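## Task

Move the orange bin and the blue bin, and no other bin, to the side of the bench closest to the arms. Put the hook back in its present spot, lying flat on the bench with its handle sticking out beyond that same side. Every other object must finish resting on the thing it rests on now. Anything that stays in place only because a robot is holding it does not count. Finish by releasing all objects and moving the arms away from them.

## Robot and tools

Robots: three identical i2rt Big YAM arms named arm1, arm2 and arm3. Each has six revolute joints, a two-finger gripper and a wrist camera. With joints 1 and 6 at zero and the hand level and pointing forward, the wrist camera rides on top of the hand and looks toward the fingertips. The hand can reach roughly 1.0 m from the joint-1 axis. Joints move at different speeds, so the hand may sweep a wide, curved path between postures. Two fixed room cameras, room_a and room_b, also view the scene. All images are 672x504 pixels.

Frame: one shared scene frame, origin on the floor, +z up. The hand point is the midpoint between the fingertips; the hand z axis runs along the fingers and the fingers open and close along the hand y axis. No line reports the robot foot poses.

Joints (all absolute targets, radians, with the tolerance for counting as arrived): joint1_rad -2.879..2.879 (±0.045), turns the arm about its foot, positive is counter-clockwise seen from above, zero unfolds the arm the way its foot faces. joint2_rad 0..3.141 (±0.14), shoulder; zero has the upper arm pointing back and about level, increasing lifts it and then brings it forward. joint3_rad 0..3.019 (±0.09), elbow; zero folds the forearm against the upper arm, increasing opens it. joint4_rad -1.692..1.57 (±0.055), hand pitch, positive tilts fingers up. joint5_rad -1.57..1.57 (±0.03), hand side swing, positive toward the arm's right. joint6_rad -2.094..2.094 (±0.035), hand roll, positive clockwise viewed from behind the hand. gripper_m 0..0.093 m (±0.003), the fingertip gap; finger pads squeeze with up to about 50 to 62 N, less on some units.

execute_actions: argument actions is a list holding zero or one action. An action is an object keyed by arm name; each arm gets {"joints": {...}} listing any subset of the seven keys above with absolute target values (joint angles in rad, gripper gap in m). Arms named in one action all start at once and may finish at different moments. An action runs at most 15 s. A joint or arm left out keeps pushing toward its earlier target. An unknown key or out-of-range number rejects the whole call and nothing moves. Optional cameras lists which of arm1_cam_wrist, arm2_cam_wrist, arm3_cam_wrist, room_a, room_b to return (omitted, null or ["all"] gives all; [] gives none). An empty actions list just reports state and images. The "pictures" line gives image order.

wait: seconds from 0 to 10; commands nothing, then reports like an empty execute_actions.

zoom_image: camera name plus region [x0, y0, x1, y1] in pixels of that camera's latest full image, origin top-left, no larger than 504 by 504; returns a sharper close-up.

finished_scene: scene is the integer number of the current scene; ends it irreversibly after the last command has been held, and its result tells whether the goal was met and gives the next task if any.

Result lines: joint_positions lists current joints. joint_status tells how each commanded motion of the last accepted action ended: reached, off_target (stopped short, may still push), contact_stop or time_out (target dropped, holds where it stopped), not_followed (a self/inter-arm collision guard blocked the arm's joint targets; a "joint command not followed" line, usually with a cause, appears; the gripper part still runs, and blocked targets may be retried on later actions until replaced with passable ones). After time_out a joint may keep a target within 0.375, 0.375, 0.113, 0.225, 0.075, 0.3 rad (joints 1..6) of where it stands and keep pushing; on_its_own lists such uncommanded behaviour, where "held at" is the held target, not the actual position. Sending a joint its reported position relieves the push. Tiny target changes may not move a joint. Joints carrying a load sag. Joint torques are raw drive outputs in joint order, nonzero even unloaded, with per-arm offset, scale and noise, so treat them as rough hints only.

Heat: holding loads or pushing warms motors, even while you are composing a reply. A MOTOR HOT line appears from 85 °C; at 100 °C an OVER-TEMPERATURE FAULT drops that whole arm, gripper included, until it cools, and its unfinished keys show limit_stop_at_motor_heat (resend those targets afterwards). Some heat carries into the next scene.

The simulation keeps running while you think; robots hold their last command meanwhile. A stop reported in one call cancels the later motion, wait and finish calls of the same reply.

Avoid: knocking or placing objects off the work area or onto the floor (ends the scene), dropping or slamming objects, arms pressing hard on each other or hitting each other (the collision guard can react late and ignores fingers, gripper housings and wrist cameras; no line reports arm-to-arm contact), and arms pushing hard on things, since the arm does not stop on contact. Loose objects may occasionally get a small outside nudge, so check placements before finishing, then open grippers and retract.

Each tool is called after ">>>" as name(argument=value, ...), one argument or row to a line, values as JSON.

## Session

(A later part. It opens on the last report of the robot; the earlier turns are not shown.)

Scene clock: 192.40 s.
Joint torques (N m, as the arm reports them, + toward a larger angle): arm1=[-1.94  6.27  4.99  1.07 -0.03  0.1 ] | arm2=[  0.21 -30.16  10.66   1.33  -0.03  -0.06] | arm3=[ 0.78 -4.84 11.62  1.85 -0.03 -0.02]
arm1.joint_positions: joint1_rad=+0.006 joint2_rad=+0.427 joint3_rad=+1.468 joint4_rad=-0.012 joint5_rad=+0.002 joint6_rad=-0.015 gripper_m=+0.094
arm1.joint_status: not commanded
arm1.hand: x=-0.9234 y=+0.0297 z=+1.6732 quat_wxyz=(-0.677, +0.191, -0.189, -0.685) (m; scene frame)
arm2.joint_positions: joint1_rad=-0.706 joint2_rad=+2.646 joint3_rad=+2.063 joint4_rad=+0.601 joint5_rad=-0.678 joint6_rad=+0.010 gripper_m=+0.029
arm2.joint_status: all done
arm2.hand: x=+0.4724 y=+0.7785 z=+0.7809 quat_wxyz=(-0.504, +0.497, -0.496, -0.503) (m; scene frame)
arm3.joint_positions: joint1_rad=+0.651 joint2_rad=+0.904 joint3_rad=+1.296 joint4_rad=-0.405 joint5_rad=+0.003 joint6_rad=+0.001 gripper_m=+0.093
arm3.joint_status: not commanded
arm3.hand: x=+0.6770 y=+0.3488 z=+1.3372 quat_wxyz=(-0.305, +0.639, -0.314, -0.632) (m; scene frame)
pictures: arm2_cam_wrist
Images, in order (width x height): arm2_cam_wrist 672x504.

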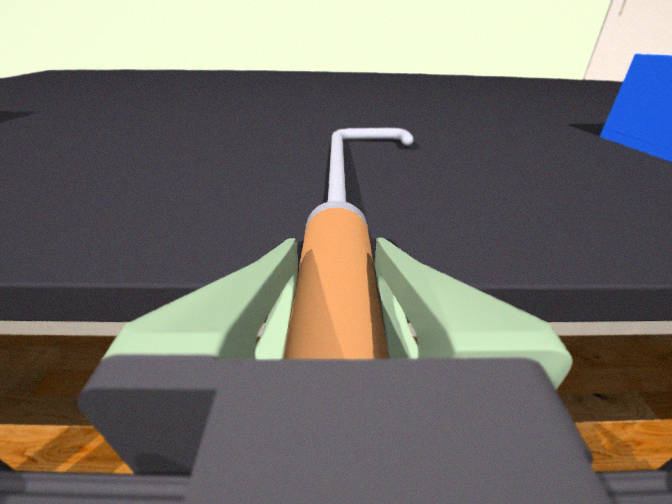

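>>> execute_actions(
  actions=[
    {"arm2":{"joints":{"gripper_m":0.093}}},
  ],
  cameras=[],
)

>>> execute_actions(
  actions=[
    {"arm2":{"joints":{"joint2_rad":1.0}}},
  ],
  cameras=[],
)

>>> execute_actions(
  actions=[
    {"arm3":{"joints":{"joint2_rad":2.3,"joint3_rad":2.0,"joint4_rad":0.62,"joint5_rad":0.67}}},
  ],
  cameras=[],
)

>>> execute_actions(
  actions=[
    {"arm3":{"joints":{"joint2_rad":2.595}}},
  ],
  cameras=["arm3_cam_wrist"],
)

Scene clock: 196.70 s.
Joint torques (N m, as the arm reports them, + toward a larger angle): arm1=[-1.96  6.27  4.98  1.08 -0.04  0.1 ] | arm2=[  0.01 -30.16  10.68   1.35  -0.04  -0.05] | arm3=[ 0.34 -4.59 11.58  1.87  0.   -0.05]
arm1.joint_positions: joint1_rad=+0.006 joint2_rad=+0.427 joint3_rad=+1.468 joint4_rad=-0.012 joint5_rad=+0.002 joint6_rad=-0.015 gripper_m=+0.094
arm1.joint_status: not commanded
arm1.hand: x=-0.9234 y=+0.0297 z=+1.6732 quat_wxyz=(-0.677, +0.191, -0.189, -0.685) (m; scene frame)
arm2.joint_positions: joint1_rad=-0.706 joint2_rad=+2.646 joint3_rad=+2.063 joint4_rad=+0.601 joint5_rad=-0.678 joint6_rad=+0.010 gripper_m=+0.093
arm2.joint_status: all done
arm2.hand: x=+0.4724 y=+0.7785 z=+0.7809 quat_wxyz=(-0.504, +0.497, -0.496, -0.503) (m; scene frame)
arm3.joint_positions: joint1_rad=+0.651 joint2_rad=+0.904 joint3_rad=+1.296 joint4_rad=-0.405 joint5_rad=+0.003 joint6_rad=+0.001 gripper_m=+0.093
arm3.joint_status: not commanded
arm3.hand: x=+0.6770 y=+0.3488 z=+1.3372 quat_wxyz=(-0.305, +0.639, -0.314, -0.632) (m; scene frame)
pictures: none
No camera images: the call's "cameras" was empty. Leave "cameras" out to get every camera's image.

Scene clock: 199.33 s.
Joint torques (N m, as the arm reports them, + toward a larger angle): arm1=[-1.95  6.27  4.99  1.07 -0.04  0.1 ] | arm2=[-0.23  2.81  2.89 -0.93  0.34 -0.02] | arm3=[ 0.59 -5.18 11.55  1.86  0.02 -0.02]
arm1.joint_positions: joint1_rad=+0.006 joint2_rad=+0.427 joint3_rad=+1.468 joint4_rad=-0.012 joint5_rad=+0.002 joint6_rad=-0.015 gripper_m=+0.094
arm1.joint_status: not commanded
arm1.hand: x=-0.9234 y=+0.0297 z=+1.6732 quat_wxyz=(-0.677, +0.191, -0.189, -0.685) (m; scene frame)
arm2.joint_positions: joint1_rad=-0.706 joint2_rad=+0.998 joint3_rad=+2.097 joint4_rad=+0.605 joint5_rad=-0.678 joint6_rad=+0.010 gripper_m=+0.093
arm2.joint_status: all done
arm2.hand: x=-0.0895 y=+0.0823 z=+1.7682 quat_wxyz=(-0.856, +0.273, +0.199, -0.391) (m; scene frame)
arm3.joint_positions: joint1_rad=+0.651 joint2_rad=+0.904 joint3_rad=+1.296 joint4_rad=-0.405 joint5_rad=+0.003 joint6_rad=+0.001 gripper_m=+0.093
arm3.joint_status: not commanded
arm3.hand: x=+0.6770 y=+0.3488 z=+1.3372 quat_wxyz=(-0.305, +0.639, -0.314, -0.632) (m; scene frame)
pictures: none
No camera images: the call's "cameras" was empty. Leave "cameras" out to get every camera's image.

Scene clock: 201.37 s.
Joint torques (N m, as the arm reports them, + toward a larger angle): arm1=[-1.94  6.27  4.99  1.07 -0.04  0.1 ] | arm2=[ 0.07  2.99  3.01 -0.8   0.34  0.  ] | arm3=[  1.22 -22.29  13.72   1.83   0.09  -0.08]
arm1.joint_positions: joint1_rad=+0.006 joint2_rad=+0.427 joint3_rad=+1.468 joint4_rad=-0.012 joint5_rad=+0.002 joint6_rad=-0.015 gripper_m=+0.094
arm1.joint_status: not commanded
arm1.hand: x=-0.9234 y=+0.0297 z=+1.6732 quat_wxyz=(-0.677, +0.191, -0.189, -0.685) (m; scene frame)
arm2.joint_positions: joint1_rad=-0.706 joint2_rad=+0.998 joint3_rad=+2.097 joint4_rad=+0.605 joint5_rad=-0.678 joint6_rad=+0.010 gripper_m=+0.093
arm2.joint_status: not commanded
arm2.hand: x=-0.0895 y=+0.0823 z=+1.7682 quat_wxyz=(-0.856, +0.273, +0.199, -0.391) (m; scene frame)
arm3.joint_positions: joint1_rad=+0.651 joint2_rad=+2.301 joint3_rad=+1.976 joint4_rad=+0.609 joint5_rad=+0.668 joint6_rad=+0.001 gripper_m=+0.093
arm3.joint_status: all done
arm3.hand: x=+0.4816 y=+0.7642 z=+1.0269 quat_wxyz=(-0.504, +0.396, -0.486, -0.594) (m; scene frame)
pictures: none
No camera images: the call's "cameras" was empty. Leave "cameras" out to get every camera's image.

Scene clock: 202.80 s.
Joint torques (N m, as the arm reports them, + toward a larger angle): arm1=[-1.96  6.27  4.99  1.08 -0.04  0.11] | arm2=[ 0.06  3.28  2.97 -0.89  0.35  0.01] | arm3=[  1.12 -23.53  11.72   1.98   0.15  -0.04]
arm1.joint_positions: joint1_rad=+0.006 joint2_rad=+0.427 joint3_rad=+1.468 joint4_rad=-0.012 joint5_rad=+0.002 joint6_rad=-0.015 gripper_m=+0.094
arm1.joint_status: not commanded
arm1.hand: x=-0.9234 y=+0.0297 z=+1.6732 quat_wxyz=(-0.677, +0.191, -0.189, -0.685) (m; scene frame)
arm2.joint_positions: joint1_rad=-0.706 joint2_rad=+0.998 joint3_rad=+2.097 joint4_rad=+0.605 joint5_rad=-0.678 joint6_rad=+0.010 gripper_m=+0.093
arm2.joint_status: not commanded
arm2.hand: x=-0.0895 y=+0.0823 z=+1.7682 quat_wxyz=(-0.856, +0.273, +0.199, -0.391) (m; scene frame)
arm3.joint_positions: joint1_rad=+0.651 joint2_rad=+2.600 joint3_rad=+1.984 joint4_rad=+0.614 joint5_rad=+0.668 joint6_rad=+0.001 gripper_m=+0.093
arm3.joint_status: all done
arm3.hand: x=+0.4716 y=+0.7740 z=+0.7693 quat_wxyz=(-0.497, +0.501, -0.503, -0.499) (m; scene frame)
pictures: arm3_cam_wrist
Images, in order (width x height): arm3_cam_wrist 672x504.

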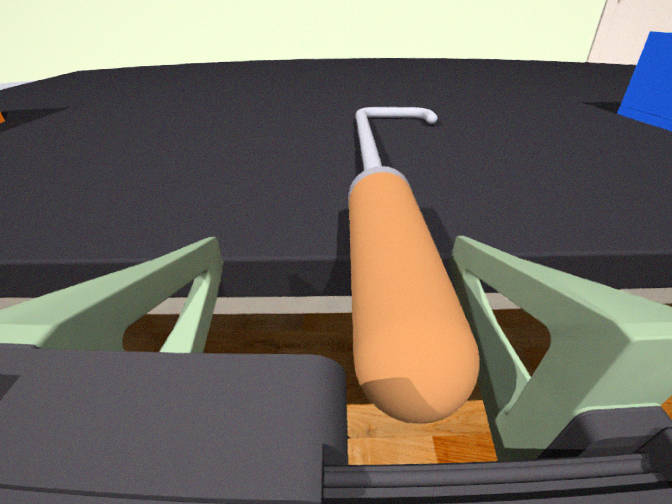

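>>> execute_actions(
  actions=[
    {"arm3":{"joints":{"joint1_rad":0.612,"joint5_rad":0.64,"joint4_rad":0.65}}},
  ],
  cameras=[],
)

>>> execute_actions(
  actions=[
    {"arm3":{"joints":{"gripper_m":0}}},
  ],
  cameras=["arm3_cam_wrist"],
)

>>> execute_actions(
  actions=[
    {"arm3":{"joints":{"joint2_rad":1.9,"joint4_rad":0.87}}},
  ],
  cameras=[],
)

>>> execute_actions(
  actions=[
    {"arm3":{"joints":{"joint1_rad":-0.485,"joint3_rad":1.56,"joint5_rad":-0.38}}},
  ],
  cameras=[],
)

>>> execute_actions(
  actions=[
    {"arm3":{"joints":{"joint2_rad":2.2}}},
  ],
  cameras=["arm3_cam_wrist"],
)

>>> execute_actions(
  actions=[
    {"arm3":{"joints":{"joint2_rad":2.385}}},
  ],
  cameras=["arm3_cam_wrist"],
)

Scene clock: 208.37 s.
Joint torques (N m, as the arm reports them, + toward a larger angle): arm1=[-1.94  6.26  4.99  1.08 -0.04  0.11] | arm2=[-0.37  2.94  2.94 -0.88  0.35 -0.01] | arm3=[  0.79 -24.18  11.7    2.21   0.04  -0.03]
arm1.joint_positions: joint1_rad=+0.006 joint2_rad=+0.427 joint3_rad=+1.468 joint4_rad=-0.012 joint5_rad=+0.002 joint6_rad=-0.015 gripper_m=+0.094
arm1.joint_status: not commanded
arm1.hand: x=-0.9234 y=+0.0297 z=+1.6732 quat_wxyz=(-0.677, +0.191, -0.189, -0.685) (m; scene frame)
arm2.joint_positions: joint1_rad=-0.706 joint2_rad=+0.998 joint3_rad=+2.097 joint4_rad=+0.605 joint5_rad=-0.678 joint6_rad=+0.010 gripper_m=+0.093
arm2.joint_status: not commanded
arm2.hand: x=-0.0895 y=+0.0823 z=+1.7682 quat_wxyz=(-0.856, +0.273, +0.199, -0.391) (m; scene frame)
arm3.joint_positions: joint1_rad=+0.615 joint2_rad=+2.600 joint3_rad=+1.984 joint4_rad=+0.636 joint5_rad=+0.642 joint6_rad=+0.001 gripper_m=+0.093
arm3.joint_status: all done
arm3.hand: x=+0.4954 y=+0.7906 z=+0.7738 quat_wxyz=(-0.501, +0.490, -0.504, -0.504) (m; scene frame)
pictures: none
No camera images: the call's "cameras" was empty. Leave "cameras" out to get every camera's image.

Scene clock: 209.07 s.
Joint torques (N m, as the arm reports them, + toward a larger angle): arm1=[-1.93  6.25  4.99  1.08 -0.04  0.1 ] | arm2=[-0.16  3.13  2.91 -0.86  0.38  0.01] | arm3=[  0.92 -23.99  11.47   2.06   0.09  -0.03]
arm1.joint_positions: joint1_rad=+0.006 joint2_rad=+0.427 joint3_rad=+1.468 joint4_rad=-0.012 joint5_rad=+0.002 joint6_rad=-0.015 gripper_m=+0.094
arm1.joint_status: not commanded
arm1.hand: x=-0.9234 y=+0.0297 z=+1.6732 quat_wxyz=(-0.677, +0.191, -0.189, -0.685) (m; scene frame)
arm2.joint_positions: joint1_rad=-0.706 joint2_rad=+0.998 joint3_rad=+2.097 joint4_rad=+0.605 joint5_rad=-0.678 joint6_rad=+0.010 gripper_m=+0.093
arm2.joint_status: not commanded
arm2.hand: x=-0.0895 y=+0.0823 z=+1.7682 quat_wxyz=(-0.856, +0.273, +0.199, -0.391) (m; scene frame)
arm3.joint_positions: joint1_rad=+0.615 joint2_rad=+2.600 joint3_rad=+1.984 joint4_rad=+0.637 joint5_rad=+0.642 joint6_rad=+0.001 gripper_m=+0.030
arm3.joint_status: gripper_m off_target (ended at +0.030, target +0.000)
arm3.hand: x=+0.4953 y=+0.7906 z=+0.7740 quat_wxyz=(-0.501, +0.490, -0.504, -0.505) (m; scene frame)
pictures: arm3_cam_wrist
Images, in order (width x height): arm3_cam_wrist 672x504.

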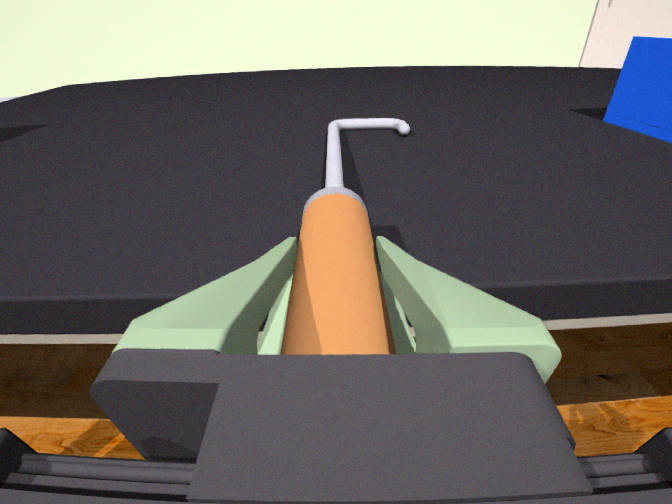

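Scene clock: 211.20 s.
Joint torques (N m, as the arm reports them, + toward a larger angle): arm1=[-1.95  6.25  4.99  1.08 -0.04  0.1 ] | arm2=[ 0.    2.88  2.96 -0.89  0.36  0.  ] | arm3=[  0.68 -21.43  13.57   1.55  -0.66  -0.07]
arm1.joint_positions: joint1_rad=+0.006 joint2_rad=+0.427 joint3_rad=+1.468 joint4_rad=-0.012 joint5_rad=+0.002 joint6_rad=-0.015 gripper_m=+0.094
arm1.joint_status: not commanded
arm1.hand: x=-0.9234 y=+0.0297 z=+1.6732 quat_wxyz=(-0.677, +0.191, -0.189, -0.685) (m; scene frame)
arm2.joint_positions: joint1_rad=-0.706 joint2_rad=+0.998 joint3_rad=+2.097 joint4_rad=+0.605 joint5_rad=-0.678 joint6_rad=+0.010 gripper_m=+0.093
arm2.joint_status: not commanded
arm2.hand: x=-0.0895 y=+0.0823 z=+1.7682 quat_wxyz=(-0.856, +0.273, +0.199, -0.391) (m; scene frame)
arm3.joint_positions: joint1_rad=+0.615 joint2_rad=+1.946 joint3_rad=+1.974 joint4_rad=+0.848 joint5_rad=+0.653 joint6_rad=+0.001 gripper_m=+0.030
arm3.joint_status: all done
arm3.hand: x=+0.5958 y=+0.6625 z=+1.3535 quat_wxyz=(-0.499, +0.151, -0.418, -0.744) (m; scene frame)
pictures: none
No camera images: the call's "cameras" was empty. Leave "cameras" out to get every camera's image.

Scene clock: 213.13 s.
Joint torques (N m, as the arm reports them, + toward a larger angle): arm1=[-1.95  6.28  4.99  1.07 -0.04  0.11] | arm2=[-0.11  2.86  2.88 -0.85  0.33  0.01] | arm3=[  0.51 -22.85  13.     3.02   0.35  -0.02]
arm1.joint_positions: joint1_rad=+0.006 joint2_rad=+0.427 joint3_rad=+1.468 joint4_rad=-0.012 joint5_rad=+0.002 joint6_rad=-0.015 gripper_m=+0.094
arm1.joint_status: not commanded
arm1.hand: x=-0.9234 y=+0.0297 z=+1.6732 quat_wxyz=(-0.677, +0.191, -0.189, -0.685) (m; scene frame)
arm2.joint_positions: joint1_rad=-0.706 joint2_rad=+0.998 joint3_rad=+2.097 joint4_rad=+0.605 joint5_rad=-0.678 joint6_rad=+0.010 gripper_m=+0.093
arm2.joint_status: not commanded
arm2.hand: x=-0.0895 y=+0.0823 z=+1.7682 quat_wxyz=(-0.856, +0.273, +0.199, -0.391) (m; scene frame)
arm3.joint_positions: joint1_rad=-0.478 joint2_rad=+1.959 joint3_rad=+1.537 joint4_rad=+0.827 joint5_rad=-0.385 joint6_rad=+0.001 gripper_m=+0.030
arm3.joint_status: all done
arm3.hand: x=+1.2424 y=+0.7382 z=+1.1112 quat_wxyz=(-0.639, +0.421, -0.378, -0.521) (m; scene frame)
pictures: none
No camera images: the call's "cameras" was empty. Leave "cameras" out to get every camera's image.

Scene clock: 214.60 s.
Joint torques (N m, as the arm reports them, + toward a larger angle): arm1=[-1.95  6.28  4.99  1.08 -0.04  0.11] | arm2=[-0.12  3.16  2.96 -0.9   0.36  0.02] | arm3=[  0.41 -23.72  13.35   3.51   0.25  -0.04]
arm1.joint_positions: joint1_rad=+0.006 joint2_rad=+0.427 joint3_rad=+1.468 joint4_rad=-0.012 joint5_rad=+0.002 joint6_rad=-0.015 gripper_m=+0.094
arm1.joint_status: not commanded
arm1.hand: x=-0.9234 y=+0.0297 z=+1.6732 quat_wxyz=(-0.677, +0.191, -0.189, -0.685) (m; scene frame)
arm2.joint_positions: joint1_rad=-0.706 joint2_rad=+0.998 joint3_rad=+2.097 joint4_rad=+0.605 joint5_rad=-0.678 joint6_rad=+0.010 gripper_m=+0.093
arm2.joint_status: not commanded
arm2.hand: x=-0.0895 y=+0.0823 z=+1.7682 quat_wxyz=(-0.856, +0.273, +0.199, -0.391) (m; scene frame)
arm3.joint_positions: joint1_rad=-0.478 joint2_rad=+2.250 joint3_rad=+1.523 joint4_rad=+0.825 joint5_rad=-0.383 joint6_rad=+0.001 gripper_m=+0.030
arm3.joint_status: all done
arm3.hand: x=+1.2591 y=+0.7718 z=+0.8709 quat_wxyz=(-0.548, +0.467, -0.489, -0.492) (m; scene frame)
pictures: arm3_cam_wrist
Images, in order (width x height): arm3_cam_wrist 672x504.

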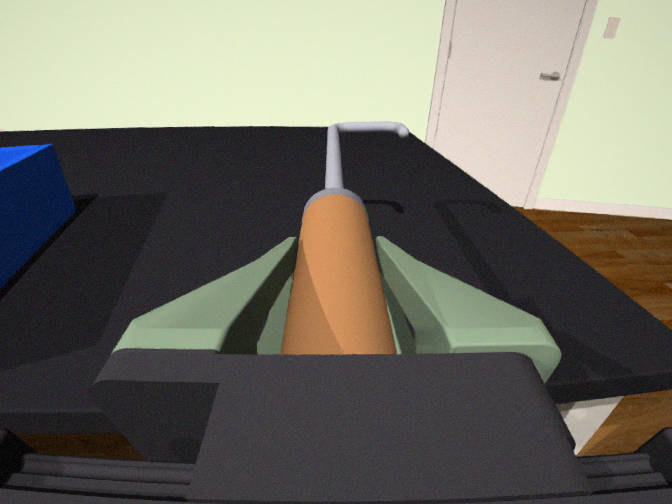

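Scene clock: 215.83 s.
Joint torques (N m, as the arm reports them, + toward a larger angle): arm1=[-1.95  6.27  4.98  1.08 -0.04  0.11] | arm2=[-0.11  3.16  2.88 -0.87  0.37 -0.01] | arm3=[  0.06 -20.5   11.82   1.85   0.09  -0.04]
arm1.joint_positions: joint1_rad=+0.006 joint2_rad=+0.427 joint3_rad=+1.468 joint4_rad=-0.012 joint5_rad=+0.002 joint6_rad=-0.015 gripper_m=+0.094
arm1.joint_status: not commanded
arm1.hand: x=-0.9234 y=+0.0297 z=+1.6732 quat_wxyz=(-0.677, +0.191, -0.189, -0.685) (m; scene frame)
arm2.joint_positions: joint1_rad=-0.706 joint2_rad=+0.998 joint3_rad=+2.097 joint4_rad=+0.605 joint5_rad=-0.678 joint6_rad=+0.010 gripper_m=+0.093
arm2.joint_status: not commanded
arm2.hand: x=-0.0895 y=+0.0823 z=+1.7682 quat_wxyz=(-0.856, +0.273, +0.199, -0.391) (m; scene frame)
arm3.joint_positions: joint1_rad=-0.478 joint2_rad=+2.384 joint3_rad=+1.527 joint4_rad=+0.869 joint5_rad=-0.380 joint6_rad=+0.002 gripper_m=+0.030
arm3.joint_status: all done
arm3.hand: x=+1.2577 y=+0.7684 z=+0.7746 quat_wxyz=(-0.520, +0.478, -0.519, -0.481) (m; scene frame)
pictures: arm3_cam_wrist
Images, in order (width x height): arm3_cam_wrist 672x504.

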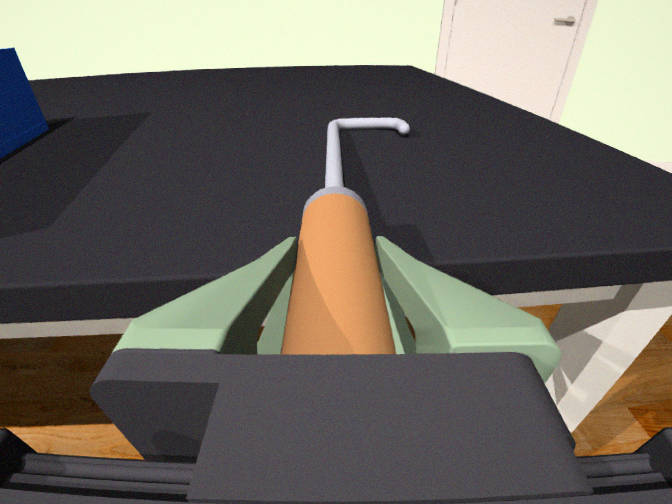

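A lower grip holds without sagging.

>>> execute_actions(
  actions=[
    {"arm3":{"joints":{"gripper_m":0.093}}},
  ],
  cameras=[],
)

>>> execute_actions(
  actions=[
    {"arm3":{"joints":{"joint2_rad":1.5}}},
  ],
  cameras=["room_a"],
)

>>> finished_scene(
  scene=1,
)

Scene clock: 219.70 s.
Joint torques (N m, as the arm reports them, + toward a larger angle): arm1=[-1.94  6.26  4.98  1.07 -0.04  0.11] | arm2=[-0.11  3.34  2.98 -0.8   0.34 -0.01] | arm3=[ -0.04 -20.38  11.71   1.83   0.09  -0.06]
arm1.joint_positions: joint1_rad=+0.006 joint2_rad=+0.427 joint3_rad=+1.468 joint4_rad=-0.012 joint5_rad=+0.002 joint6_rad=-0.015 gripper_m=+0.094
arm1.joint_status: not commanded
arm1.hand: x=-0.9234 y=+0.0297 z=+1.6732 quat_wxyz=(-0.677, +0.191, -0.189, -0.685) (m; scene frame)
arm2.joint_positions: joint1_rad=-0.706 joint2_rad=+0.998 joint3_rad=+2.097 joint4_rad=+0.605 joint5_rad=-0.678 joint6_rad=+0.010 gripper_m=+0.093
arm2.joint_status: not commanded
arm2.hand: x=-0.0895 y=+0.0823 z=+1.7682 quat_wxyz=(-0.856, +0.273, +0.199, -0.391) (m; scene frame)
arm3.joint_positions: joint1_rad=-0.478 joint2_rad=+2.384 joint3_rad=+1.527 joint4_rad=+0.869 joint5_rad=-0.380 joint6_rad=+0.002 gripper_m=+0.093
arm3.joint_status: all done
arm3.hand: x=+1.2577 y=+0.7684 z=+0.7746 quat_wxyz=(-0.520, +0.478, -0.519, -0.481) (m; scene frame)
pictures: none
No camera images: the call's "cameras" was empty. Leave "cameras" out to get every camera's image.

Scene clock: 221.60 s.
Joint torques (N m, as the arm reports them, + toward a larger angle): arm1=[-1.96  6.29  4.99  1.07 -0.04  0.1 ] | arm2=[ 0.08  2.78  2.96 -0.85  0.33  0.  ] | arm3=[  0.41 -12.41  11.17   0.61   0.32  -0.03]
arm1.joint_positions: joint1_rad=+0.006 joint2_rad=+0.427 joint3_rad=+1.468 joint4_rad=-0.012 joint5_rad=+0.002 joint6_rad=-0.015 gripper_m=+0.094
arm1.joint_status: not commanded
arm1.hand: x=-0.9234 y=+0.0297 z=+1.6732 quat_wxyz=(-0.677, +0.191, -0.189, -0.685) (m; scene frame)
arm2.joint_positions: joint1_rad=-0.706 joint2_rad=+0.998 joint3_rad=+2.097 joint4_rad=+0.605 joint5_rad=-0.678 joint6_rad=+0.010 gripper_m=+0.093
arm2.joint_status: not commanded
arm2.hand: x=-0.0895 y=+0.0823 z=+1.7682 quat_wxyz=(-0.856, +0.273, +0.199, -0.391) (m; scene frame)
arm3.joint_positions: joint1_rad=-0.478 joint2_rad=+1.498 joint3_rad=+1.558 joint4_rad=+0.874 joint5_rad=-0.380 joint6_rad=+0.002 gripper_m=+0.093
arm3.joint_status: all done
arm3.hand: x=+1.1517 y=+0.5529 z=+1.4453 quat_wxyz=(-0.760, +0.315, -0.170, -0.543) (m; scene frame)
pictures: room_a
Images, in order (width x height): room_a 672x504.

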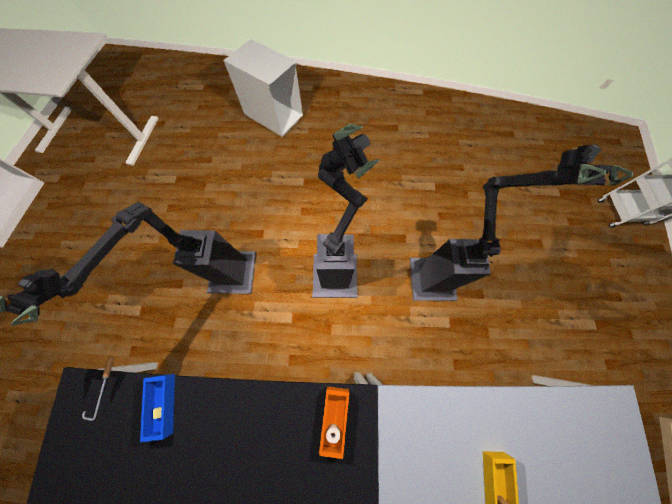

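The scene is finished: the task was done.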